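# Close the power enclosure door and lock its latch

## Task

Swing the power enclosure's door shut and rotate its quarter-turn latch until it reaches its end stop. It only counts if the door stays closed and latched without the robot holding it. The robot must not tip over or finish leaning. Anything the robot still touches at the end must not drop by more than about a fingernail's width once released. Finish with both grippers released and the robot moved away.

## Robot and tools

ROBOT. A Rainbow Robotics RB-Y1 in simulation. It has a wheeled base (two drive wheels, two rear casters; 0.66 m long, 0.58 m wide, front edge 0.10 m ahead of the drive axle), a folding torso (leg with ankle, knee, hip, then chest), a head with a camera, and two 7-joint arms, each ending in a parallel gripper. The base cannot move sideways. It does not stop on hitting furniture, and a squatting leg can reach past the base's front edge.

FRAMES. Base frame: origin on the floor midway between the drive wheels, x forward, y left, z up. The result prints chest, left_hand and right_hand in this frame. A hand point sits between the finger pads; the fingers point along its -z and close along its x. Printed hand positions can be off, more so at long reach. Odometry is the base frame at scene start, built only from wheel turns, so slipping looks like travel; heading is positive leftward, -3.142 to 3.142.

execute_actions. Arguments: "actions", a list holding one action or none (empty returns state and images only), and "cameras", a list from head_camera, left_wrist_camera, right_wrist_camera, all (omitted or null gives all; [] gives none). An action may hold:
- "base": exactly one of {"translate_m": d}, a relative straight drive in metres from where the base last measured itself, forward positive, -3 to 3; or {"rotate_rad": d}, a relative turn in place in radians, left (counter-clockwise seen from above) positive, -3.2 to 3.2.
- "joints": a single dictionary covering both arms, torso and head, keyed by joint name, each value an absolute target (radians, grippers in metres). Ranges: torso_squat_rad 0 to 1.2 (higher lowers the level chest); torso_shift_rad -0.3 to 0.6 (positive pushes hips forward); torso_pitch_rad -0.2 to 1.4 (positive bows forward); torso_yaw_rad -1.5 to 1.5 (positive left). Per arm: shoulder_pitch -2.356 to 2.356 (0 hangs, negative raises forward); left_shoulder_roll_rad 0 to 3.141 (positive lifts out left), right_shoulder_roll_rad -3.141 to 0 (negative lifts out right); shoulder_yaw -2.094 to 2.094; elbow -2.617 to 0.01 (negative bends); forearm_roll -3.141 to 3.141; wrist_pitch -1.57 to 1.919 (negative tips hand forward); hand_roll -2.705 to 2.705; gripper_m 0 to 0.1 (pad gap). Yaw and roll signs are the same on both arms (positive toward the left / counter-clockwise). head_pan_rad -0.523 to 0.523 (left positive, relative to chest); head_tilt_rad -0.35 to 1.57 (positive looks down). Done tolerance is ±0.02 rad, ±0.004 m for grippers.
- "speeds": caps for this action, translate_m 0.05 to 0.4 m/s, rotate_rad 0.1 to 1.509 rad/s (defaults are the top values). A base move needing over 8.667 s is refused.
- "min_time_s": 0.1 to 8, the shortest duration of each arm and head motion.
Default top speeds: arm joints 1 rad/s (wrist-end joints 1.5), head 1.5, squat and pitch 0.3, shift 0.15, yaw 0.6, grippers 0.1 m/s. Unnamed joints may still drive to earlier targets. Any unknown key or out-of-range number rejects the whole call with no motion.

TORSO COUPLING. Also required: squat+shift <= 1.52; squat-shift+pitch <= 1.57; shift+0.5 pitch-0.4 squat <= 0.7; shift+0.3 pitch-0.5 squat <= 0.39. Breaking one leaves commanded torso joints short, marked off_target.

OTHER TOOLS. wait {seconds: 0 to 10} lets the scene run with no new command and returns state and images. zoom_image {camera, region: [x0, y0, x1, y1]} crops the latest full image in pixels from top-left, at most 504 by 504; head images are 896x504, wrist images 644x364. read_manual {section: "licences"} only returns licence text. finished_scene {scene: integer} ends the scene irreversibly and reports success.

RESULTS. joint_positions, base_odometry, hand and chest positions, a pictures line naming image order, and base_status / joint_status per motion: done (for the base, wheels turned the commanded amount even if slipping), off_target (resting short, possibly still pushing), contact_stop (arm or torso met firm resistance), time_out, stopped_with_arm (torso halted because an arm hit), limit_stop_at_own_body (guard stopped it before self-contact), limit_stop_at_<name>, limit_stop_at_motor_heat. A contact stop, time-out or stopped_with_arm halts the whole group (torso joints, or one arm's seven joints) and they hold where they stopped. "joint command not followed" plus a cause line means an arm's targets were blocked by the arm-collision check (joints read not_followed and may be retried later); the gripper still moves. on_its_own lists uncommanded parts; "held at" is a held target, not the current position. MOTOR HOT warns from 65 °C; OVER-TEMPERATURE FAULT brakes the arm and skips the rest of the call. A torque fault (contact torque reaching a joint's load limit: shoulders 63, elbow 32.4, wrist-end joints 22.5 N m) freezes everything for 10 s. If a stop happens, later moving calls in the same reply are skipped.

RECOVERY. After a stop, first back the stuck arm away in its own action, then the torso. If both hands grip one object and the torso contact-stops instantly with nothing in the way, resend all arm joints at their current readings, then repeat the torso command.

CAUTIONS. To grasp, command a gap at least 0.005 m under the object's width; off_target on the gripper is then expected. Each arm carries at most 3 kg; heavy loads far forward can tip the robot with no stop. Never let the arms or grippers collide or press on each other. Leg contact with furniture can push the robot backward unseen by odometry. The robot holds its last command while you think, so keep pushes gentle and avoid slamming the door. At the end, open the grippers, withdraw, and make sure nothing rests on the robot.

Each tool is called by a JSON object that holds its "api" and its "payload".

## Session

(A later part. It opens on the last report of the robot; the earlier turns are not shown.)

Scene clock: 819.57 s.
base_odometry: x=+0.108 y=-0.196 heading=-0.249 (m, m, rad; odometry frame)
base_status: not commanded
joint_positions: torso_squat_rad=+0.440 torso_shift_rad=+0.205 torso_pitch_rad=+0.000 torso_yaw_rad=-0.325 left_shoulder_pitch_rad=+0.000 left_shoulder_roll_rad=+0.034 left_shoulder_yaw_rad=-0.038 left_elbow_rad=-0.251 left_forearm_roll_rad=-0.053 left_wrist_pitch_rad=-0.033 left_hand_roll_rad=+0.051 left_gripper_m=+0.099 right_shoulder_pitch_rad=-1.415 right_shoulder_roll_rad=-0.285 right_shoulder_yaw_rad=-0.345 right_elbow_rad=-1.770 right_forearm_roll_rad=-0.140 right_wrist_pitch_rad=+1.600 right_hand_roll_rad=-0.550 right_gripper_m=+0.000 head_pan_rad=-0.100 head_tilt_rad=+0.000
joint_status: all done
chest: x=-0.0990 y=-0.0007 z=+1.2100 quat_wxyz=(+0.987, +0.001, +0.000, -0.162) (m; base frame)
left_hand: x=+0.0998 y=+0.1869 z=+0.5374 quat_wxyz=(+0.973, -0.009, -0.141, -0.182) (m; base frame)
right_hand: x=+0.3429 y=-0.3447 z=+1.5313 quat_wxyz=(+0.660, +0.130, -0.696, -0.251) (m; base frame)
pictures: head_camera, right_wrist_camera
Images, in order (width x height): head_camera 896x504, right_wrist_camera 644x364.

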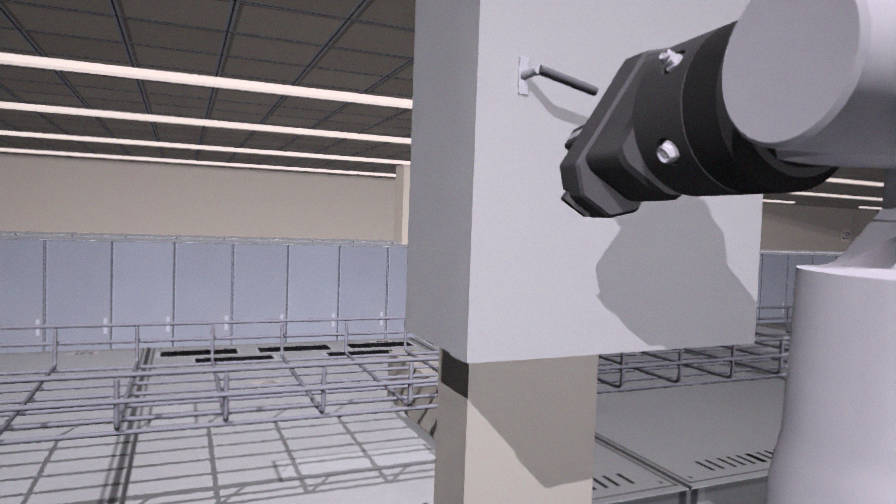

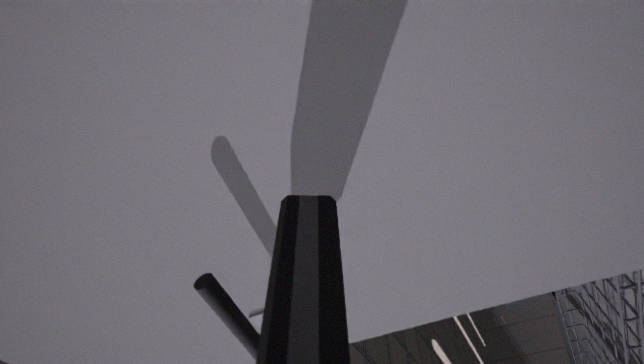

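{"api": "execute_actions", "payload": {"actions": [{"joints":{"torso_squat_rad":0.38,"torso_shift_rad":0.197}}], "cameras": ["head_camera","right_wrist_camera"]}}

{"api": "execute_actions", "payload": {"actions": [{"joints":{"torso_squat_rad":0.33,"torso_shift_rad":0.193}}], "cameras": ["head_camera","right_wrist_camera"]}}

Scene clock: 826.77 s.
base_odometry: x=+0.108 y=-0.196 heading=-0.249 (m, m, rad; odometry frame)
base_status: not commanded
joint_positions: torso_squat_rad=+0.380 torso_shift_rad=+0.197 torso_pitch_rad=+0.000 torso_yaw_rad=-0.325 left_shoulder_pitch_rad=+0.000 left_shoulder_roll_rad=+0.034 left_shoulder_yaw_rad=-0.038 left_elbow_rad=-0.251 left_forearm_roll_rad=-0.053 left_wrist_pitch_rad=-0.033 left_hand_roll_rad=+0.051 left_gripper_m=+0.099 right_shoulder_pitch_rad=-1.415 right_shoulder_roll_rad=-0.285 right_shoulder_yaw_rad=-0.345 right_elbow_rad=-1.770 right_forearm_roll_rad=-0.140 right_wrist_pitch_rad=+1.600 right_hand_roll_rad=-0.550 right_gripper_m=+0.000 head_pan_rad=-0.100 head_tilt_rad=+0.000
joint_status: all done
chest: x=-0.1007 y=-0.0007 z=+1.2274 quat_wxyz=(+0.987, +0.001, +0.000, -0.162) (m; base frame)
left_hand: x=+0.0981 y=+0.1869 z=+0.5548 quat_wxyz=(+0.973, -0.009, -0.141, -0.182) (m; base frame)
right_hand: x=+0.3411 y=-0.3447 z=+1.5487 quat_wxyz=(+0.660, +0.130, -0.696, -0.251) (m; base frame)
pictures: head_camera, right_wrist_camera
Images, in order (width x height): head_camera 896x504, right_wrist_camera 644x364.

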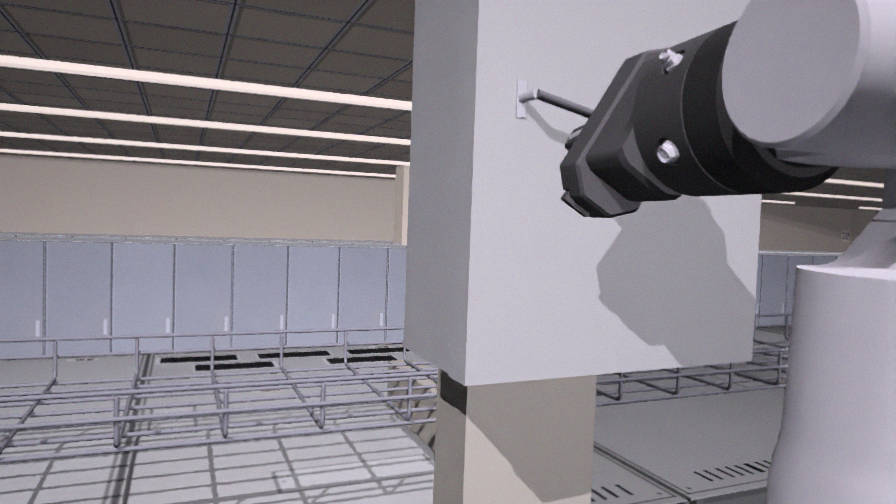

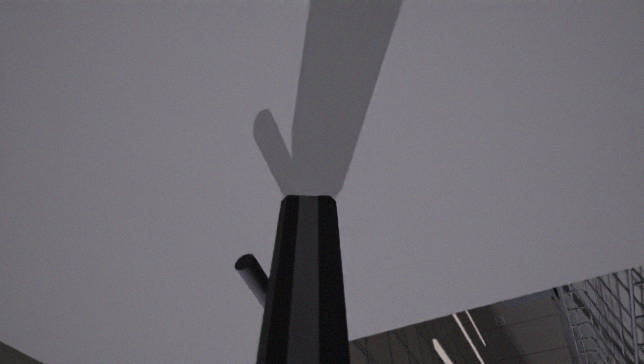

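Scene clock: 827.63 s.
base_odometry: x=+0.108 y=-0.196 heading=-0.249 (m, m, rad; odometry frame)
base_status: not commanded
joint_positions: torso_squat_rad=+0.330 torso_shift_rad=+0.193 torso_pitch_rad=+0.001 torso_yaw_rad=-0.325 left_shoulder_pitch_rad=+0.000 left_shoulder_roll_rad=+0.034 left_shoulder_yaw_rad=-0.038 left_elbow_rad=-0.251 left_forearm_roll_rad=-0.053 left_wrist_pitch_rad=-0.033 left_hand_roll_rad=+0.051 left_gripper_m=+0.099 right_shoulder_pitch_rad=-1.411 right_shoulder_roll_rad=-0.284 right_shoulder_yaw_rad=-0.345 right_elbow_rad=-1.769 right_forearm_roll_rad=-0.140 right_wrist_pitch_rad=+1.602 right_hand_roll_rad=-0.550 right_gripper_m=+0.000 head_pan_rad=-0.100 head_tilt_rad=+0.000
joint_status: all done
chest: x=-0.1006 y=-0.0008 z=+1.2398 quat_wxyz=(+0.987, +0.001, +0.000, -0.162) (m; base frame)
left_hand: x=+0.0978 y=+0.1869 z=+0.5672 quat_wxyz=(+0.973, -0.009, -0.141, -0.183) (m; base frame)
right_hand: x=+0.3427 y=-0.3450 z=+1.5580 quat_wxyz=(+0.663, +0.130, -0.693, -0.252) (m; base frame)
pictures: head_camera, right_wrist_camera
Images, in order (width x height): head_camera 896x504, right_wrist_camera 644x364.

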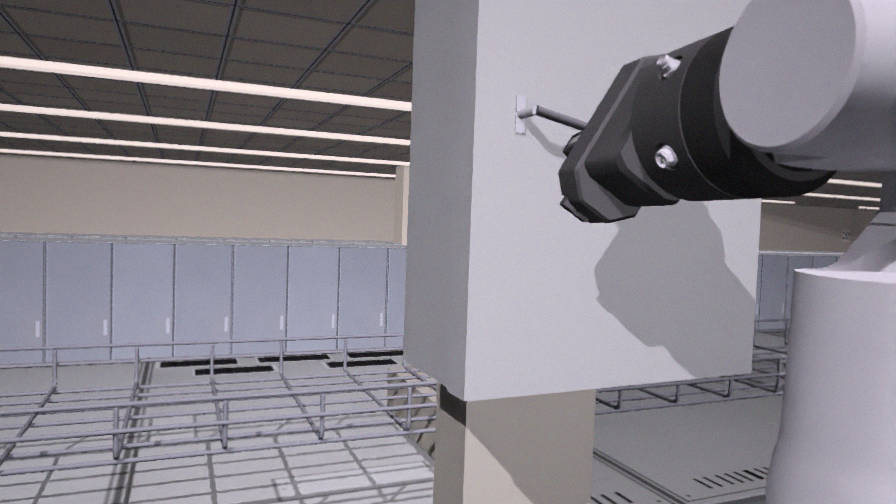

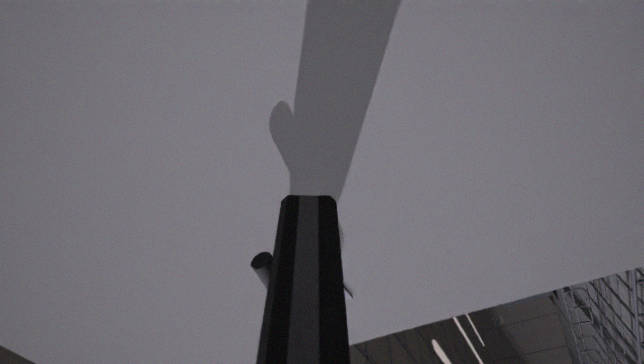

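{"api": "execute_actions", "payload": {"actions": [{"joints":{"torso_squat_rad":0.27,"torso_shift_rad":0.189}}], "cameras": ["head_camera","right_wrist_camera"]}}

Scene clock: 831.80 s.
base_odometry: x=+0.108 y=-0.196 heading=-0.249 (m, m, rad; odometry frame)
base_status: not commanded
joint_positions: torso_squat_rad=+0.270 torso_shift_rad=+0.190 torso_pitch_rad=+0.002 torso_yaw_rad=-0.325 left_shoulder_pitch_rad=+0.000 left_shoulder_roll_rad=+0.034 left_shoulder_yaw_rad=-0.038 left_elbow_rad=-0.251 left_forearm_roll_rad=-0.053 left_wrist_pitch_rad=-0.033 left_hand_roll_rad=+0.051 left_gripper_m=+0.099 right_shoulder_pitch_rad=-1.408 right_shoulder_roll_rad=-0.282 right_shoulder_yaw_rad=-0.344 right_elbow_rad=-1.766 right_forearm_roll_rad=-0.140 right_wrist_pitch_rad=+1.604 right_hand_roll_rad=-0.550 right_gripper_m=+0.000 head_pan_rad=-0.100 head_tilt_rad=+0.000
joint_status: all done
chest: x=-0.1001 y=-0.0010 z=+1.2525 quat_wxyz=(+0.987, +0.001, +0.001, -0.162) (m; base frame)
left_hand: x=+0.0974 y=+0.1870 z=+0.5796 quat_wxyz=(+0.973, -0.009, -0.140, -0.183) (m; base frame)
right_hand: x=+0.3452 y=-0.3453 z=+1.5668 quat_wxyz=(+0.666, +0.130, -0.689, -0.253) (m; base frame)
pictures: head_camera, right_wrist_camera
Images, in order (width x height): head_camera 896x504, right_wrist_camera 644x364.

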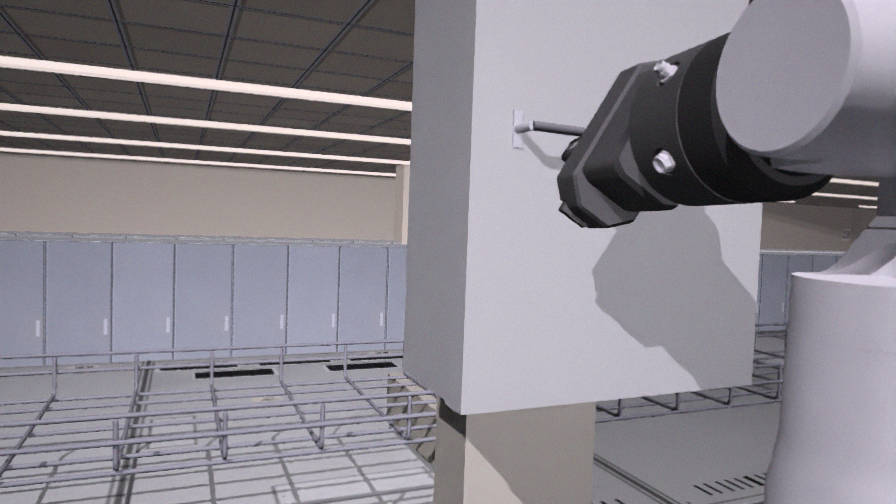

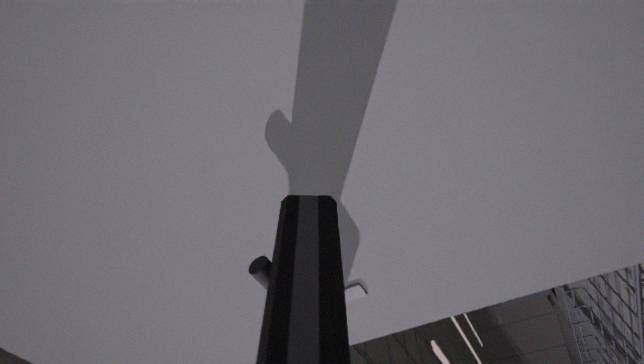

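{"api": "execute_actions", "payload": {"actions": [{"joints":{"torso_squat_rad":0.2,"torso_shift_rad":0.186}}], "cameras": ["head_camera","right_wrist_camera"]}}

Scene clock: 838.23 s.
base_odometry: x=+0.108 y=-0.196 heading=-0.249 (m, m, rad; odometry frame)
base_status: not commanded
joint_positions: torso_squat_rad=+0.237 torso_shift_rad=+0.190 torso_pitch_rad=+0.007 torso_yaw_rad=-0.325 left_shoulder_pitch_rad=+0.000 left_shoulder_roll_rad=+0.034 left_shoulder_yaw_rad=-0.038 left_elbow_rad=-0.251 left_forearm_roll_rad=-0.053 left_wrist_pitch_rad=-0.033 left_hand_roll_rad=+0.051 left_gripper_m=+0.099 right_shoulder_pitch_rad=-1.406 right_shoulder_roll_rad=-0.281 right_shoulder_yaw_rad=-0.344 right_elbow_rad=-1.766 right_forearm_roll_rad=-0.140 right_wrist_pitch_rad=+1.605 right_hand_roll_rad=-0.550 right_gripper_m=+0.000 head_pan_rad=-0.100 head_tilt_rad=+0.000
joint_status: torso_squat_rad contact_stop (moved -0.032 of -0.070); the others done
on_its_own: torso_squat_rad is held at +0.238, not at your +0.200, since a contact_stop
chest: x=-0.0971 y=-0.0011 z=+1.2580 quat_wxyz=(+0.987, +0.000, +0.004, -0.162) (m; base frame)
left_hand: x=+0.0971 y=+0.1871 z=+0.5842 quat_wxyz=(+0.973, -0.009, -0.138, -0.182) (m; base frame)
right_hand: x=+0.3505 y=-0.3454 z=+1.5682 quat_wxyz=(+0.669, +0.129, -0.686, -0.254) (m; base frame)
pictures: head_camera, right_wrist_camera
Images, in order (width x height): head_camera 896x504, right_wrist_camera 644x364.

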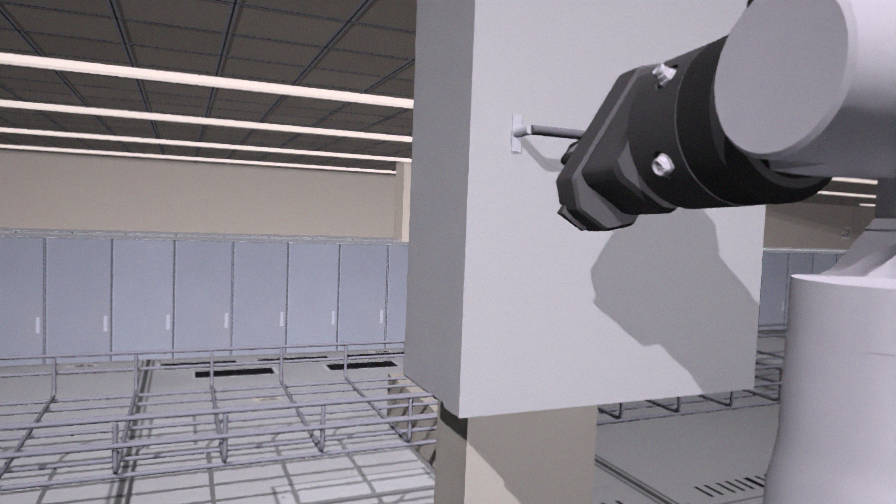

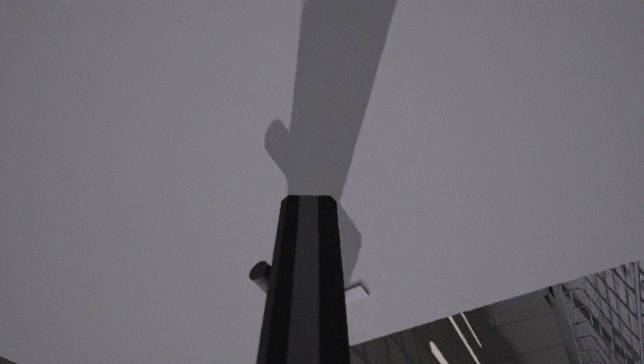

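{"api": "execute_actions", "payload": {"actions": [{"joints":{"torso_squat_rad":0.34,"torso_shift_rad":0.192,"torso_pitch_rad":0.0}}], "cameras": ["head_camera","right_wrist_camera"]}}

{"api": "execute_actions", "payload": {"actions": [{"joints":{"torso_shift_rad":0.215}}], "cameras": ["head_camera","right_wrist_camera"]}}

Scene clock: 844.40 s.
base_odometry: x=+0.108 y=-0.196 heading=-0.249 (m, m, rad; odometry frame)
base_status: not commanded
joint_positions: torso_squat_rad=+0.340 torso_shift_rad=+0.192 torso_pitch_rad=+0.000 torso_yaw_rad=-0.325 left_shoulder_pitch_rad=+0.000 left_shoulder_roll_rad=+0.034 left_shoulder_yaw_rad=-0.038 left_elbow_rad=-0.251 left_forearm_roll_rad=-0.053 left_wrist_pitch_rad=-0.033 left_hand_roll_rad=+0.051 left_gripper_m=+0.099 right_shoulder_pitch_rad=-1.415 right_shoulder_roll_rad=-0.284 right_shoulder_yaw_rad=-0.345 right_elbow_rad=-1.770 right_forearm_roll_rad=-0.140 right_wrist_pitch_rad=+1.600 right_hand_roll_rad=-0.550 right_gripper_m=+0.000 head_pan_rad=-0.100 head_tilt_rad=+0.000
joint_status: all done
chest: x=-0.1021 y=-0.0008 z=+1.2377 quat_wxyz=(+0.987, +0.001, +0.000, -0.162) (m; base frame)
left_hand: x=+0.0968 y=+0.1869 z=+0.5652 quat_wxyz=(+0.973, -0.009, -0.141, -0.182) (m; base frame)
right_hand: x=+0.3400 y=-0.3445 z=+1.5586 quat_wxyz=(+0.661, +0.130, -0.695, -0.251) (m; base frame)
pictures: head_camera, right_wrist_camera
Images, in order (width x height): head_camera 896x504, right_wrist_camera 644x364.

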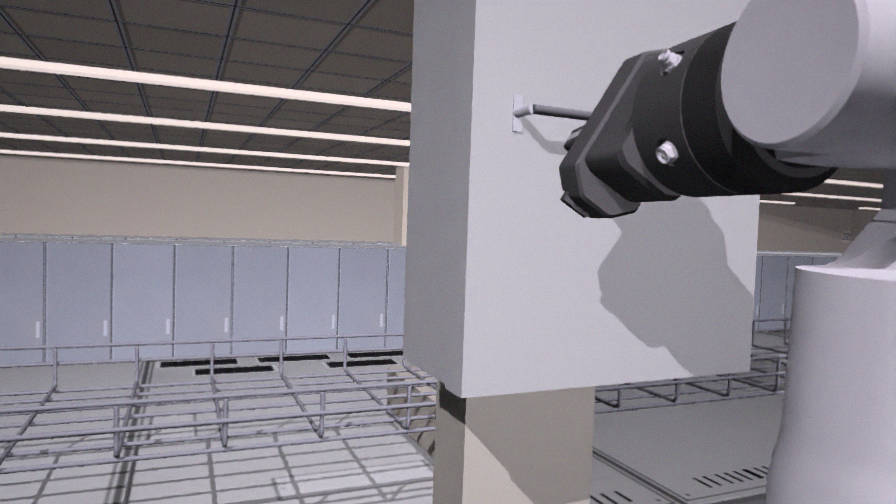

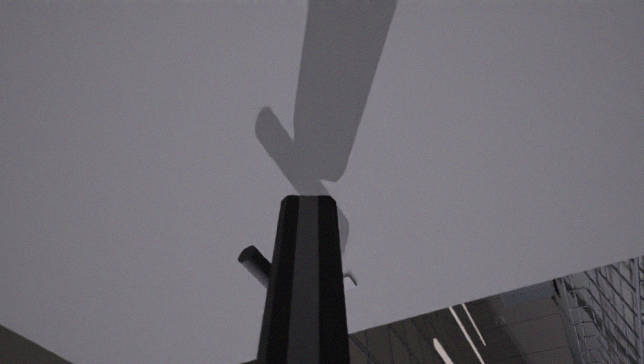

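Scene clock: 845.23 s.
base_odometry: x=+0.108 y=-0.196 heading=-0.249 (m, m, rad; odometry frame)
base_status: not commanded
joint_positions: torso_squat_rad=+0.340 torso_shift_rad=+0.215 torso_pitch_rad=+0.000 torso_yaw_rad=-0.325 left_shoulder_pitch_rad=+0.000 left_shoulder_roll_rad=+0.034 left_shoulder_yaw_rad=-0.038 left_elbow_rad=-0.251 left_forearm_roll_rad=-0.053 left_wrist_pitch_rad=-0.033 left_hand_roll_rad=+0.051 left_gripper_m=+0.099 right_shoulder_pitch_rad=-1.415 right_shoulder_roll_rad=-0.285 right_shoulder_yaw_rad=-0.345 right_elbow_rad=-1.770 right_forearm_roll_rad=-0.140 right_wrist_pitch_rad=+1.600 right_hand_roll_rad=-0.550 right_gripper_m=+0.000 head_pan_rad=-0.100 head_tilt_rad=+0.000
joint_status: all done
chest: x=-0.0871 y=-0.0008 z=+1.2347 quat_wxyz=(+0.987, +0.001, +0.000, -0.162) (m; base frame)
left_hand: x=+0.1116 y=+0.1869 z=+0.5621 quat_wxyz=(+0.973, -0.009, -0.141, -0.182) (m; base frame)
right_hand: x=+0.3550 y=-0.3445 z=+1.5556 quat_wxyz=(+0.661, +0.130, -0.695, -0.251) (m; base frame)
pictures: head_camera, right_wrist_camera
Images, in order (width x height): head_camera 896x504, right_wrist_camera 644x364.

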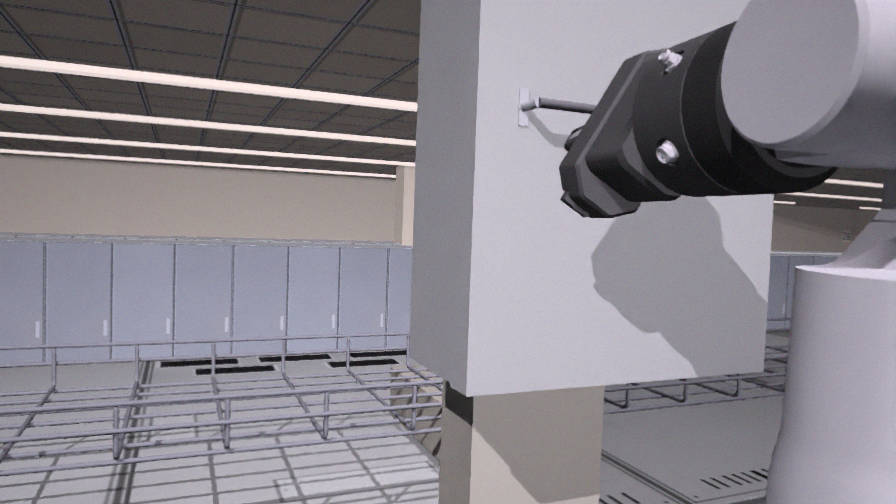

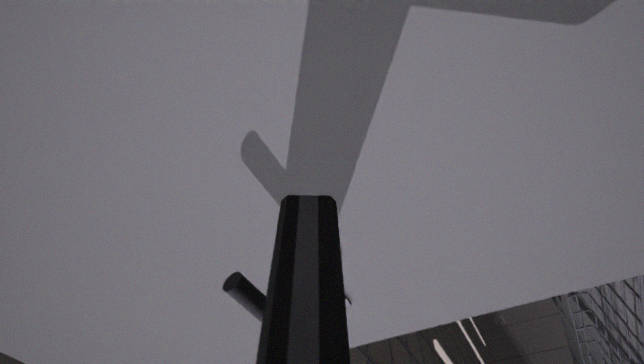

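{"api": "execute_actions", "payload": {"actions": [{"joints":{"torso_shift_rad":0.228}}], "cameras": ["head_camera","right_wrist_camera"]}}

Scene clock: 851.60 s.
base_odometry: x=+0.108 y=-0.196 heading=-0.249 (m, m, rad; odometry frame)
base_status: not commanded
joint_positions: torso_squat_rad=+0.340 torso_shift_rad=+0.226 torso_pitch_rad=-0.003 torso_yaw_rad=-0.325 left_shoulder_pitch_rad=+0.000 left_shoulder_roll_rad=+0.034 left_shoulder_yaw_rad=-0.038 left_elbow_rad=-0.251 left_forearm_roll_rad=-0.053 left_wrist_pitch_rad=-0.033 left_hand_roll_rad=+0.051 left_gripper_m=+0.099 right_shoulder_pitch_rad=-1.416 right_shoulder_roll_rad=-0.286 right_shoulder_yaw_rad=-0.345 right_elbow_rad=-1.773 right_forearm_roll_rad=-0.140 right_wrist_pitch_rad=+1.601 right_hand_roll_rad=-0.550 right_gripper_m=+0.001 head_pan_rad=-0.100 head_tilt_rad=+0.000
joint_status: all done
chest: x=-0.0809 y=-0.0007 z=+1.2329 quat_wxyz=(+0.987, +0.001, -0.001, -0.162) (m; base frame)
left_hand: x=+0.1202 y=+0.1868 z=+0.5610 quat_wxyz=(+0.973, -0.009, -0.143, -0.183) (m; base frame)
right_hand: x=+0.3587 y=-0.3448 z=+1.5568 quat_wxyz=(+0.658, +0.130, -0.698, -0.251) (m; base frame)
pictures: head_camera, right_wrist_camera
Images, in order (width x height): head_camera 896x504, right_wrist_camera 644x364.

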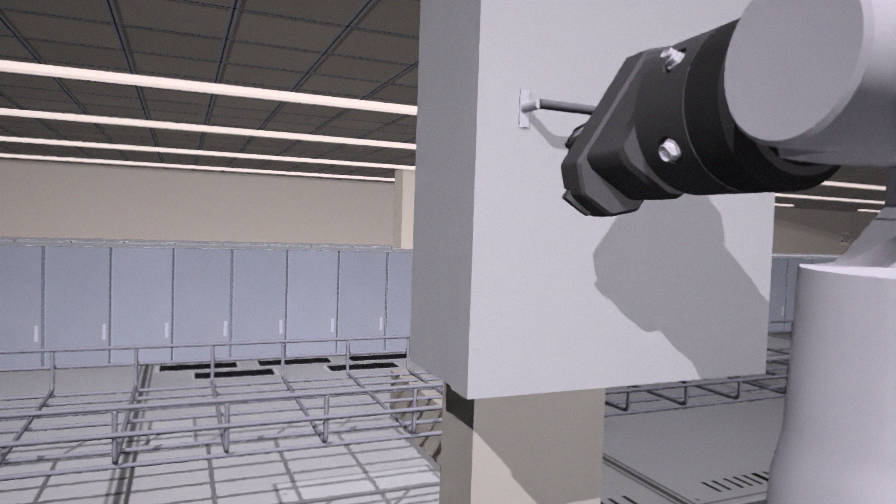

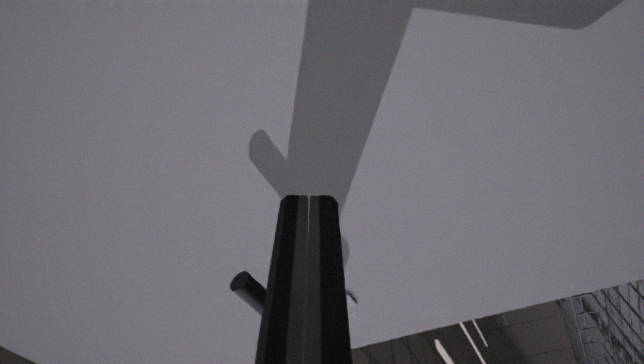

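{"api": "execute_actions", "payload": {"actions": [{"joints":{"torso_shift_rad":0.14,"torso_pitch_rad":0.0,"right_gripper_m":0.0}}], "cameras": []}}

{"api": "execute_actions", "payload": {"actions": [{"joints":{"torso_squat_rad":0.15,"torso_shift_rad":0.14,"torso_yaw_rad":-0.35,"right_shoulder_pitch_rad":-1.5,"right_shoulder_roll_rad":-0.285,"right_shoulder_yaw_rad":-0.345,"right_elbow_rad":-1.77,"right_forearm_roll_rad":-0.14,"right_wrist_pitch_rad":1.685,"right_hand_roll_rad":-0.55}}], "cameras": ["head_camera","right_wrist_camera"]}}

Scene clock: 882.17 s.
base_odometry: x=+0.108 y=-0.196 heading=-0.249 (m, m, rad; odometry frame)
base_status: not commanded
joint_positions: torso_squat_rad=+0.340 torso_shift_rad=+0.140 torso_pitch_rad=+0.000 torso_yaw_rad=-0.325 left_shoulder_pitch_rad=+0.000 left_shoulder_roll_rad=+0.034 left_shoulder_yaw_rad=-0.038 left_elbow_rad=-0.251 left_forearm_roll_rad=-0.053 left_wrist_pitch_rad=-0.033 left_hand_roll_rad=+0.051 left_gripper_m=+0.099 right_shoulder_pitch_rad=-1.415 right_shoulder_roll_rad=-0.285 right_shoulder_yaw_rad=-0.345 right_elbow_rad=-1.770 right_forearm_roll_rad=-0.140 right_wrist_pitch_rad=+1.600 right_hand_roll_rad=-0.550 right_gripper_m=+0.000 head_pan_rad=-0.100 head_tilt_rad=+0.000
joint_status: all done
chest: x=-0.1360 y=-0.0007 z=+1.2434 quat_wxyz=(+0.987, +0.001, +0.000, -0.162) (m; base frame)
left_hand: x=+0.0630 y=+0.1869 z=+0.5709 quat_wxyz=(+0.973, -0.009, -0.141, -0.182) (m; base frame)
right_hand: x=+0.3057 y=-0.3448 z=+1.5650 quat_wxyz=(+0.660, +0.130, -0.696, -0.251) (m; base frame)
pictures: none
No camera images: the call's "cameras" was empty. Leave "cameras" out to get every camera's image.

Scene clock: 883.60 s.
base_odometry: x=+0.108 y=-0.196 heading=-0.249 (m, m, rad; odometry frame)
base_status: not commanded
joint_positions: torso_squat_rad=+0.150 torso_shift_rad=+0.140 torso_pitch_rad=+0.000 torso_yaw_rad=-0.350 left_shoulder_pitch_rad=+0.000 left_shoulder_roll_rad=+0.034 left_shoulder_yaw_rad=-0.038 left_elbow_rad=-0.251 left_forearm_roll_rad=-0.053 left_wrist_pitch_rad=-0.033 left_hand_roll_rad=+0.051 left_gripper_m=+0.099 right_shoulder_pitch_rad=-1.500 right_shoulder_roll_rad=-0.285 right_shoulder_yaw_rad=-0.345 right_elbow_rad=-1.770 right_forearm_roll_rad=-0.140 right_wrist_pitch_rad=+1.685 right_hand_roll_rad=-0.550 right_gripper_m=+0.000 head_pan_rad=-0.100 head_tilt_rad=+0.000
joint_status: all done
chest: x=-0.1313 y=-0.0007 z=+1.2753 quat_wxyz=(+0.985, +0.000, +0.000, -0.174) (m; base frame)
left_hand: x=+0.0720 y=+0.1818 z=+0.6027 quat_wxyz=(+0.971, -0.011, -0.141, -0.195) (m; base frame)
right_hand: x=+0.2868 y=-0.3344 z=+1.6183 quat_wxyz=(+0.665, +0.126, -0.694, -0.247) (m; base frame)
pictures: head_camera, right_wrist_camera
Images, in order (width x height): head_camera 896x504, right_wrist_camera 644x364.

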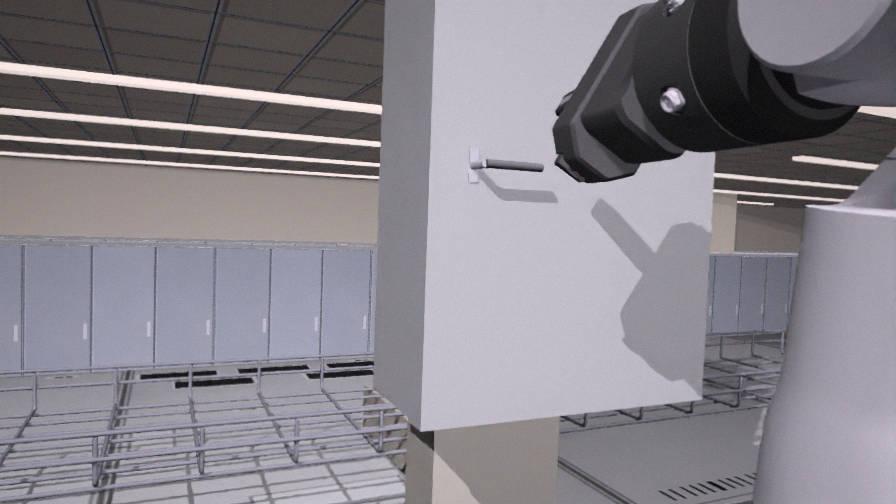

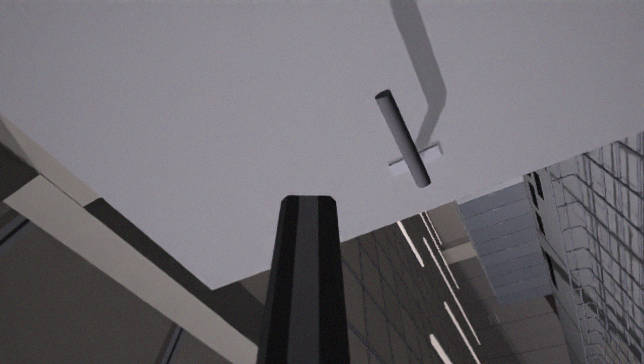

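{"api": "execute_actions", "payload": {"actions": [{"joints":{"torso_yaw_rad":-0.40}}], "cameras": ["right_wrist_camera"]}}

{"api": "execute_actions", "payload": {"actions": [{"joints":{"torso_shift_rad":0.25}}], "cameras": ["head_camera","right_wrist_camera"]}}

Scene clock: 891.50 s.
base_odometry: x=+0.108 y=-0.196 heading=-0.249 (m, m, rad; odometry frame)
base_status: not commanded
joint_positions: torso_squat_rad=+0.150 torso_shift_rad=+0.140 torso_pitch_rad=+0.000 torso_yaw_rad=-0.400 left_shoulder_pitch_rad=+0.000 left_shoulder_roll_rad=+0.034 left_shoulder_yaw_rad=-0.038 left_elbow_rad=-0.251 left_forearm_roll_rad=-0.053 left_wrist_pitch_rad=-0.033 left_hand_roll_rad=+0.051 left_gripper_m=+0.099 right_shoulder_pitch_rad=-1.500 right_shoulder_roll_rad=-0.285 right_shoulder_yaw_rad=-0.345 right_elbow_rad=-1.770 right_forearm_roll_rad=-0.140 right_wrist_pitch_rad=+1.685 right_hand_roll_rad=-0.550 right_gripper_m=+0.000 head_pan_rad=-0.100 head_tilt_rad=+0.000
joint_status: all done
chest: x=-0.1313 y=-0.0007 z=+1.2753 quat_wxyz=(+0.980, +0.000, +0.000, -0.199) (m; base frame)
left_hand: x=+0.0809 y=+0.1714 z=+0.6027 quat_wxyz=(+0.965, -0.014, -0.141, -0.219) (m; base frame)
right_hand: x=+0.2696 y=-0.3549 z=+1.6183 quat_wxyz=(+0.658, +0.109, -0.697, -0.263) (m; base frame)
pictures: right_wrist_camera
Images, in order (width x height): right_wrist_camera 644x364.

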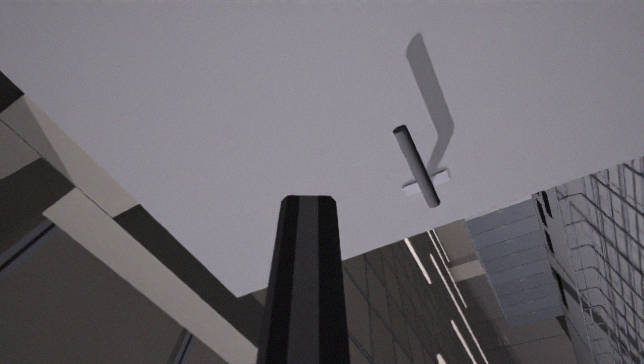

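Scene clock: 893.03 s.
base_odometry: x=+0.108 y=-0.196 heading=-0.249 (m, m, rad; odometry frame)
base_status: not commanded
joint_positions: torso_squat_rad=+0.150 torso_shift_rad=+0.250 torso_pitch_rad=+0.000 torso_yaw_rad=-0.400 left_shoulder_pitch_rad=+0.000 left_shoulder_roll_rad=+0.034 left_shoulder_yaw_rad=-0.038 left_elbow_rad=-0.251 left_forearm_roll_rad=-0.053 left_wrist_pitch_rad=-0.033 left_hand_roll_rad=+0.051 left_gripper_m=+0.099 right_shoulder_pitch_rad=-1.500 right_shoulder_roll_rad=-0.285 right_shoulder_yaw_rad=-0.345 right_elbow_rad=-1.770 right_forearm_roll_rad=-0.140 right_wrist_pitch_rad=+1.685 right_hand_roll_rad=-0.550 right_gripper_m=+0.000 head_pan_rad=-0.100 head_tilt_rad=+0.000
joint_status: all done
chest: x=-0.0566 y=-0.0007 z=+1.2605 quat_wxyz=(+0.980, +0.000, +0.000, -0.199) (m; base frame)
left_hand: x=+0.1555 y=+0.1714 z=+0.5879 quat_wxyz=(+0.965, -0.014, -0.141, -0.219) (m; base frame)
right_hand: x=+0.3444 y=-0.3549 z=+1.6035 quat_wxyz=(+0.658, +0.109, -0.697, -0.263) (m; base frame)
pictures: head_camera, right_wrist_camera
Images, in order (width x height): head_camera 896x504, right_wrist_camera 644x364.

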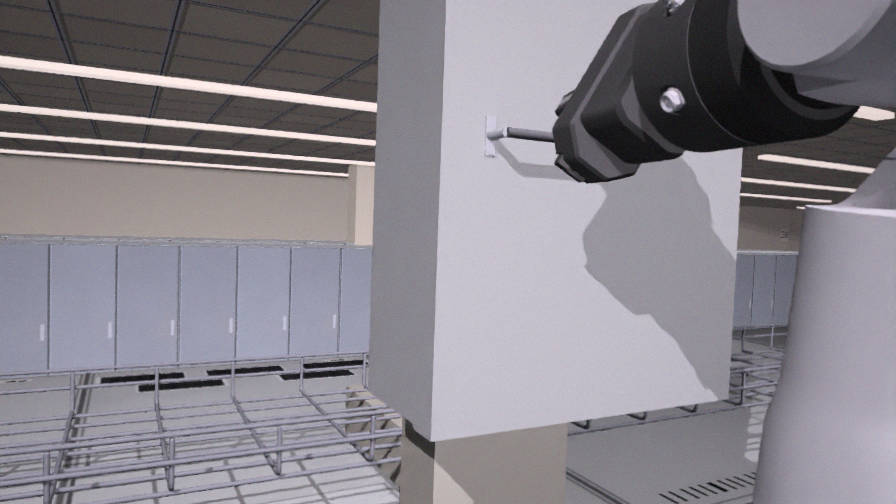

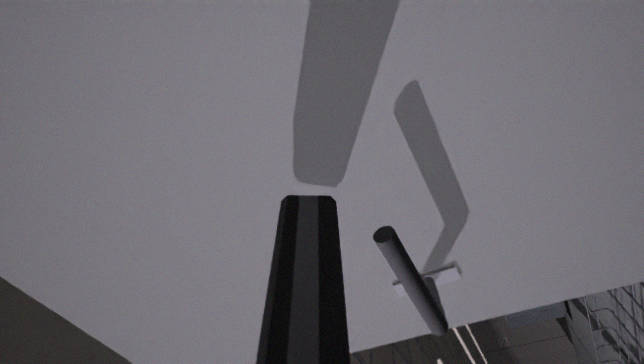

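{"api": "execute_actions", "payload": {"actions": [{"joints":{"torso_squat_rad":0.25,"torso_shift_rad":0.265}}], "cameras": ["head_camera","right_wrist_camera"]}}

{"api": "execute_actions", "payload": {"actions": [{"joints":{"torso_squat_rad":0.32,"torso_shift_rad":0.271}}], "cameras": ["head_camera","right_wrist_camera"]}}

Scene clock: 903.40 s.
base_odometry: x=+0.108 y=-0.196 heading=-0.249 (m, m, rad; odometry frame)
base_status: not commanded
joint_positions: torso_squat_rad=+0.250 torso_shift_rad=+0.265 torso_pitch_rad=-0.001 torso_yaw_rad=-0.400 left_shoulder_pitch_rad=+0.000 left_shoulder_roll_rad=+0.034 left_shoulder_yaw_rad=-0.038 left_elbow_rad=-0.251 left_forearm_roll_rad=-0.053 left_wrist_pitch_rad=-0.033 left_hand_roll_rad=+0.051 left_gripper_m=+0.099 right_shoulder_pitch_rad=-1.502 right_shoulder_roll_rad=-0.286 right_shoulder_yaw_rad=-0.346 right_elbow_rad=-1.771 right_forearm_roll_rad=-0.139 right_wrist_pitch_rad=+1.684 right_hand_roll_rad=-0.550 right_gripper_m=+0.000 head_pan_rad=-0.100 head_tilt_rad=+0.000
joint_status: all done
chest: x=-0.0507 y=-0.0007 z=+1.2445 quat_wxyz=(+0.980, +0.001, +0.000, -0.199) (m; base frame)
left_hand: x=+0.1621 y=+0.1714 z=+0.5721 quat_wxyz=(+0.965, -0.014, -0.141, -0.219) (m; base frame)
right_hand: x=+0.3492 y=-0.3551 z=+1.5893 quat_wxyz=(+0.656, +0.109, -0.699, -0.263) (m; base frame)
pictures: head_camera, right_wrist_camera
Images, in order (width x height): head_camera 896x504, right_wrist_camera 644x364.

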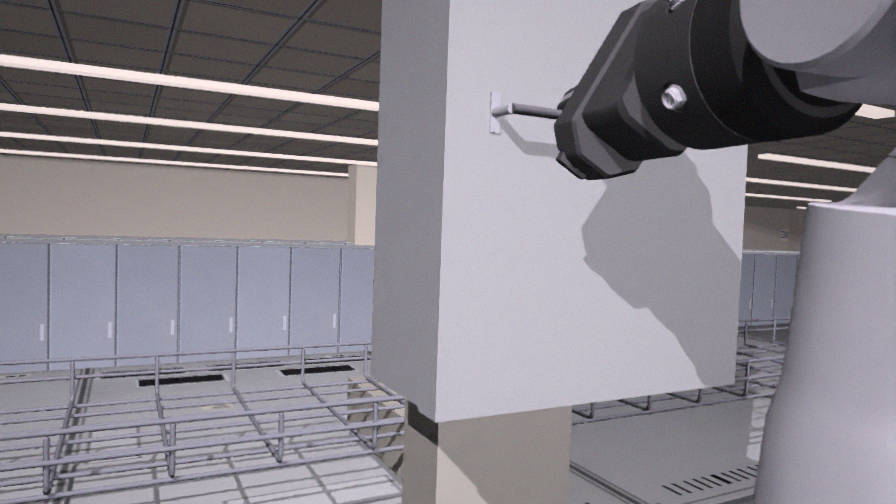

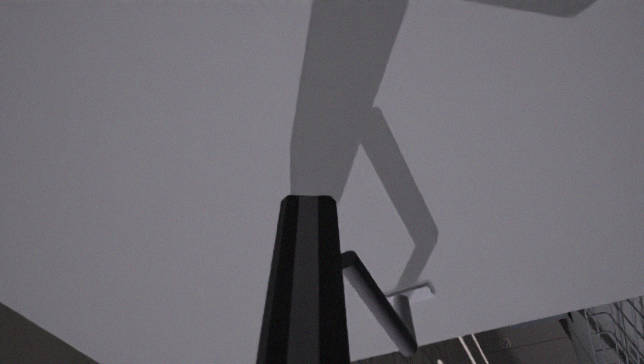

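Scene clock: 904.37 s.
base_odometry: x=+0.108 y=-0.196 heading=-0.249 (m, m, rad; odometry frame)
base_status: not commanded
joint_positions: torso_squat_rad=+0.320 torso_shift_rad=+0.270 torso_pitch_rad=-0.001 torso_yaw_rad=-0.400 left_shoulder_pitch_rad=+0.000 left_shoulder_roll_rad=+0.034 left_shoulder_yaw_rad=-0.038 left_elbow_rad=-0.251 left_forearm_roll_rad=-0.053 left_wrist_pitch_rad=-0.033 left_hand_roll_rad=+0.051 left_gripper_m=+0.099 right_shoulder_pitch_rad=-1.505 right_shoulder_roll_rad=-0.288 right_shoulder_yaw_rad=-0.347 right_elbow_rad=-1.772 right_forearm_roll_rad=-0.139 right_wrist_pitch_rad=+1.682 right_hand_roll_rad=-0.550 right_gripper_m=+0.000 head_pan_rad=-0.100 head_tilt_rad=+0.000
joint_status: all done
chest: x=-0.0510 y=-0.0007 z=+1.2302 quat_wxyz=(+0.980, +0.001, -0.001, -0.199) (m; base frame)
left_hand: x=+0.1624 y=+0.1714 z=+0.5579 quat_wxyz=(+0.965, -0.014, -0.141, -0.219) (m; base frame)
right_hand: x=+0.3471 y=-0.3554 z=+1.5779 quat_wxyz=(+0.654, +0.109, -0.701, -0.262) (m; base frame)
pictures: head_camera, right_wrist_camera
Images, in order (width x height): head_camera 896x504, right_wrist_camera 644x364.

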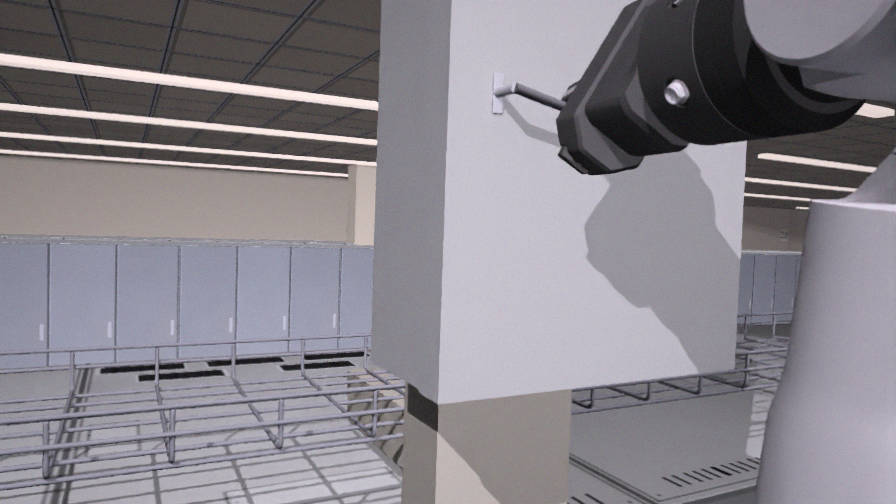

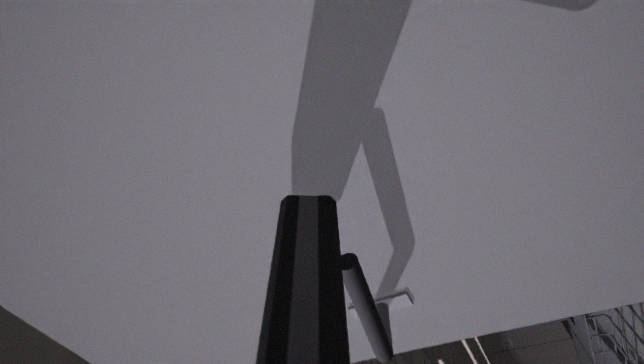

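{"api": "execute_actions", "payload": {"actions": [{"joints":{"torso_squat_rad":0.38,"torso_shift_rad":0.277}}], "cameras": ["head_camera","right_wrist_camera"]}}

Scene clock: 910.23 s.
base_odometry: x=+0.108 y=-0.196 heading=-0.249 (m, m, rad; odometry frame)
base_status: not commanded
joint_positions: torso_squat_rad=+0.380 torso_shift_rad=+0.276 torso_pitch_rad=-0.001 torso_yaw_rad=-0.400 left_shoulder_pitch_rad=+0.000 left_shoulder_roll_rad=+0.034 left_shoulder_yaw_rad=-0.038 left_elbow_rad=-0.251 left_forearm_roll_rad=-0.053 left_wrist_pitch_rad=-0.033 left_hand_roll_rad=+0.051 left_gripper_m=+0.099 right_shoulder_pitch_rad=-1.505 right_shoulder_roll_rad=-0.288 right_shoulder_yaw_rad=-0.347 right_elbow_rad=-1.772 right_forearm_roll_rad=-0.139 right_wrist_pitch_rad=+1.682 right_hand_roll_rad=-0.550 right_gripper_m=+0.000 head_pan_rad=-0.100 head_tilt_rad=+0.000
joint_status: all done
chest: x=-0.0511 y=-0.0007 z=+1.2153 quat_wxyz=(+0.980, +0.001, -0.001, -0.199) (m; base frame)
left_hand: x=+0.1623 y=+0.1714 z=+0.5430 quat_wxyz=(+0.965, -0.014, -0.141, -0.219) (m; base frame)
right_hand: x=+0.3470 y=-0.3554 z=+1.5630 quat_wxyz=(+0.654, +0.109, -0.701, -0.262) (m; base frame)
pictures: head_camera, right_wrist_camera
Images, in order (width x height): head_camera 896x504, right_wrist_camera 644x364.

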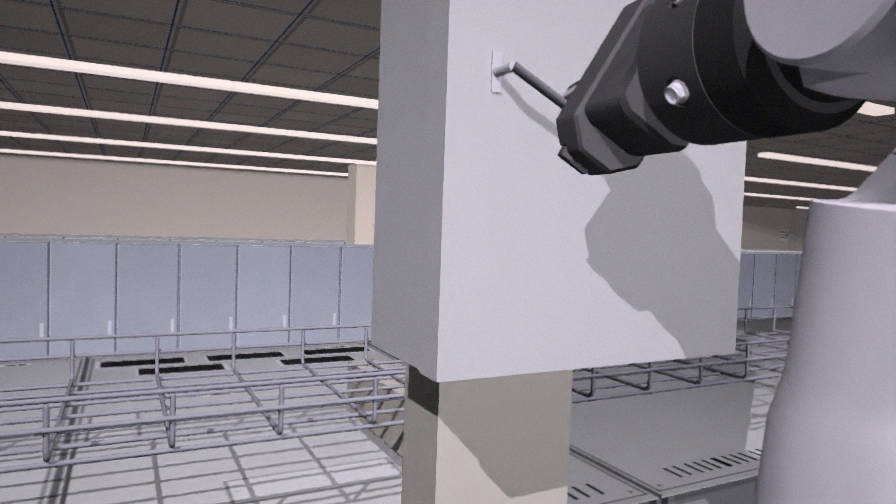

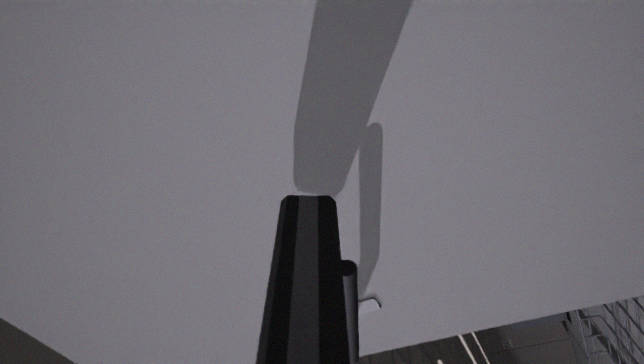

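{"api": "execute_actions", "payload": {"actions": [{"joints":{"torso_squat_rad":0.44,"torso_shift_rad":0.278,"torso_yaw_rad":-0.385}}], "cameras": ["head_camera","right_wrist_camera"]}}

Scene clock: 917.87 s.
base_odometry: x=+0.108 y=-0.196 heading=-0.249 (m, m, rad; odometry frame)
base_status: not commanded
joint_positions: torso_squat_rad=+0.440 torso_shift_rad=+0.278 torso_pitch_rad=+0.000 torso_yaw_rad=-0.385 left_shoulder_pitch_rad=+0.000 left_shoulder_roll_rad=+0.034 left_shoulder_yaw_rad=-0.038 left_elbow_rad=-0.251 left_forearm_roll_rad=-0.053 left_wrist_pitch_rad=-0.033 left_hand_roll_rad=+0.051 left_gripper_m=+0.099 right_shoulder_pitch_rad=-1.500 right_shoulder_roll_rad=-0.286 right_shoulder_yaw_rad=-0.345 right_elbow_rad=-1.770 right_forearm_roll_rad=-0.140 right_wrist_pitch_rad=+1.685 right_hand_roll_rad=-0.550 right_gripper_m=+0.000 head_pan_rad=-0.100 head_tilt_rad=+0.000
joint_status: all done
chest: x=-0.0543 y=-0.0008 z=+1.1989 quat_wxyz=(+0.982, +0.001, +0.000, -0.191) (m; base frame)
left_hand: x=+0.1555 y=+0.1746 z=+0.5264 quat_wxyz=(+0.967, -0.013, -0.141, -0.212) (m; base frame)
right_hand: x=+0.3516 y=-0.3492 z=+1.5422 quat_wxyz=(+0.660, +0.114, -0.696, -0.258) (m; base frame)
pictures: head_camera, right_wrist_camera
Images, in order (width x height): head_camera 896x504, right_wrist_camera 644x364.

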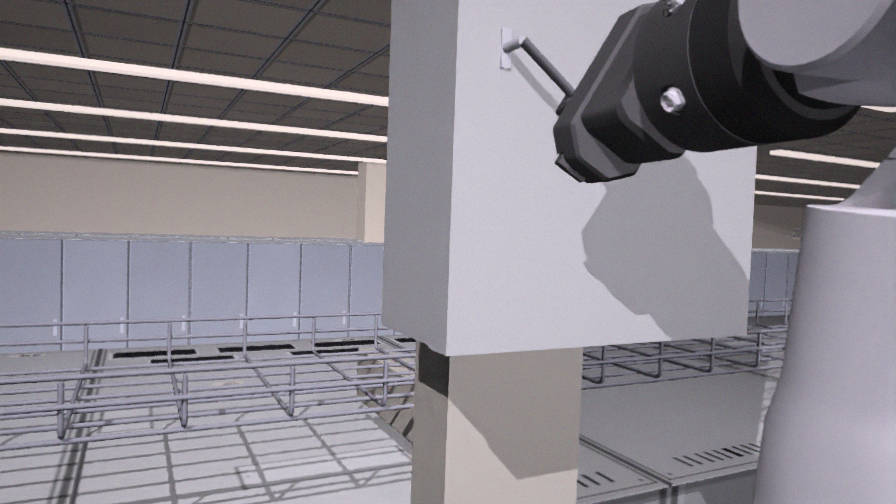

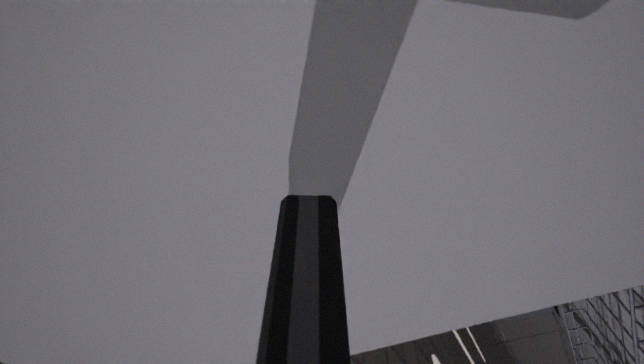

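{"api": "execute_actions", "payload": {"actions": [{"joints":{"torso_shift_rad":0.18}}], "cameras": []}}

{"api": "execute_actions", "payload": {"actions": [{"joints":{"torso_yaw_rad":-0.465,"right_hand_roll_rad":-1.35}}], "cameras": ["head_camera","right_wrist_camera"]}}

Scene clock: 1025.83 s.
base_odometry: x=+0.108 y=-0.196 heading=-0.249 (m, m, rad; odometry frame)
base_status: not commanded
joint_positions: torso_squat_rad=+0.440 torso_shift_rad=+0.180 torso_pitch_rad=+0.000 torso_yaw_rad=-0.385 left_shoulder_pitch_rad=+0.000 left_shoulder_roll_rad=+0.034 left_shoulder_yaw_rad=-0.038 left_elbow_rad=-0.251 left_forearm_roll_rad=-0.053 left_wrist_pitch_rad=-0.033 left_hand_roll_rad=+0.051 left_gripper_m=+0.099 right_shoulder_pitch_rad=-1.500 right_shoulder_roll_rad=-0.285 right_shoulder_yaw_rad=-0.345 right_elbow_rad=-1.770 right_forearm_roll_rad=-0.140 right_wrist_pitch_rad=+1.685 right_hand_roll_rad=-0.550 right_gripper_m=+0.000 head_pan_rad=-0.100 head_tilt_rad=+0.000
joint_status: all done
chest: x=-0.1147 y=-0.0008 z=+1.2130 quat_wxyz=(+0.982, +0.001, +0.000, -0.191) (m; base frame)
left_hand: x=+0.0951 y=+0.1746 z=+0.5405 quat_wxyz=(+0.967, -0.013, -0.141, -0.212) (m; base frame)
right_hand: x=+0.2913 y=-0.3491 z=+1.5562 quat_wxyz=(+0.660, +0.114, -0.696, -0.258) (m; base frame)
pictures: none
No camera images: the call's "cameras" was empty. Leave "cameras" out to get every camera's image.

Scene clock: 1026.97 s.
base_odometry: x=+0.108 y=-0.196 heading=-0.249 (m, m, rad; odometry frame)
base_status: not commanded
joint_positions: torso_squat_rad=+0.440 torso_shift_rad=+0.180 torso_pitch_rad=+0.000 torso_yaw_rad=-0.465 left_shoulder_pitch_rad=+0.000 left_shoulder_roll_rad=+0.034 left_shoulder_yaw_rad=-0.038 left_elbow_rad=-0.251 left_forearm_roll_rad=-0.053 left_wrist_pitch_rad=-0.033 left_hand_roll_rad=+0.051 left_gripper_m=+0.099 right_shoulder_pitch_rad=-1.500 right_shoulder_roll_rad=-0.285 right_shoulder_yaw_rad=-0.345 right_elbow_rad=-1.770 right_forearm_roll_rad=-0.140 right_wrist_pitch_rad=+1.685 right_hand_roll_rad=-1.350 right_gripper_m=+0.000 head_pan_rad=-0.100 head_tilt_rad=+0.000
joint_status: all done
chest: x=-0.1147 y=-0.0008 z=+1.2130 quat_wxyz=(+0.973, +0.001, +0.000, -0.230) (m; base frame)
left_hand: x=+0.1084 y=+0.1573 z=+0.5405 quat_wxyz=(+0.958, -0.019, -0.140, -0.250) (m; base frame)
right_hand: x=+0.2623 y=-0.3802 z=+1.5561 quat_wxyz=(+0.487, +0.352, -0.611, -0.515) (m; base frame)
pictures: head_camera, right_wrist_camera
Images, in order (width x height): head_camera 896x504, right_wrist_camera 644x364.

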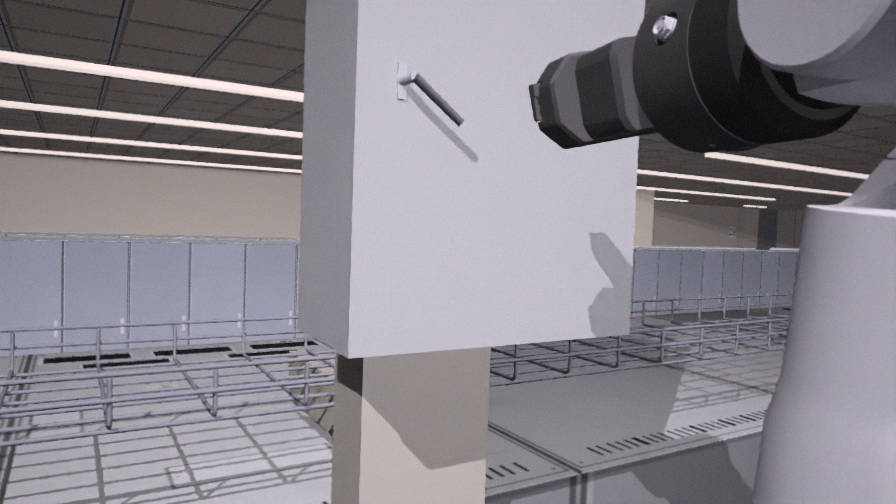

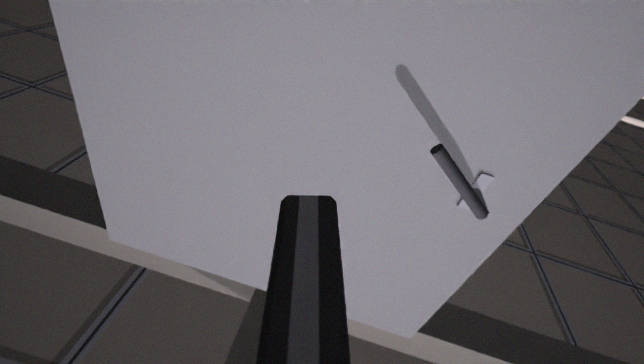

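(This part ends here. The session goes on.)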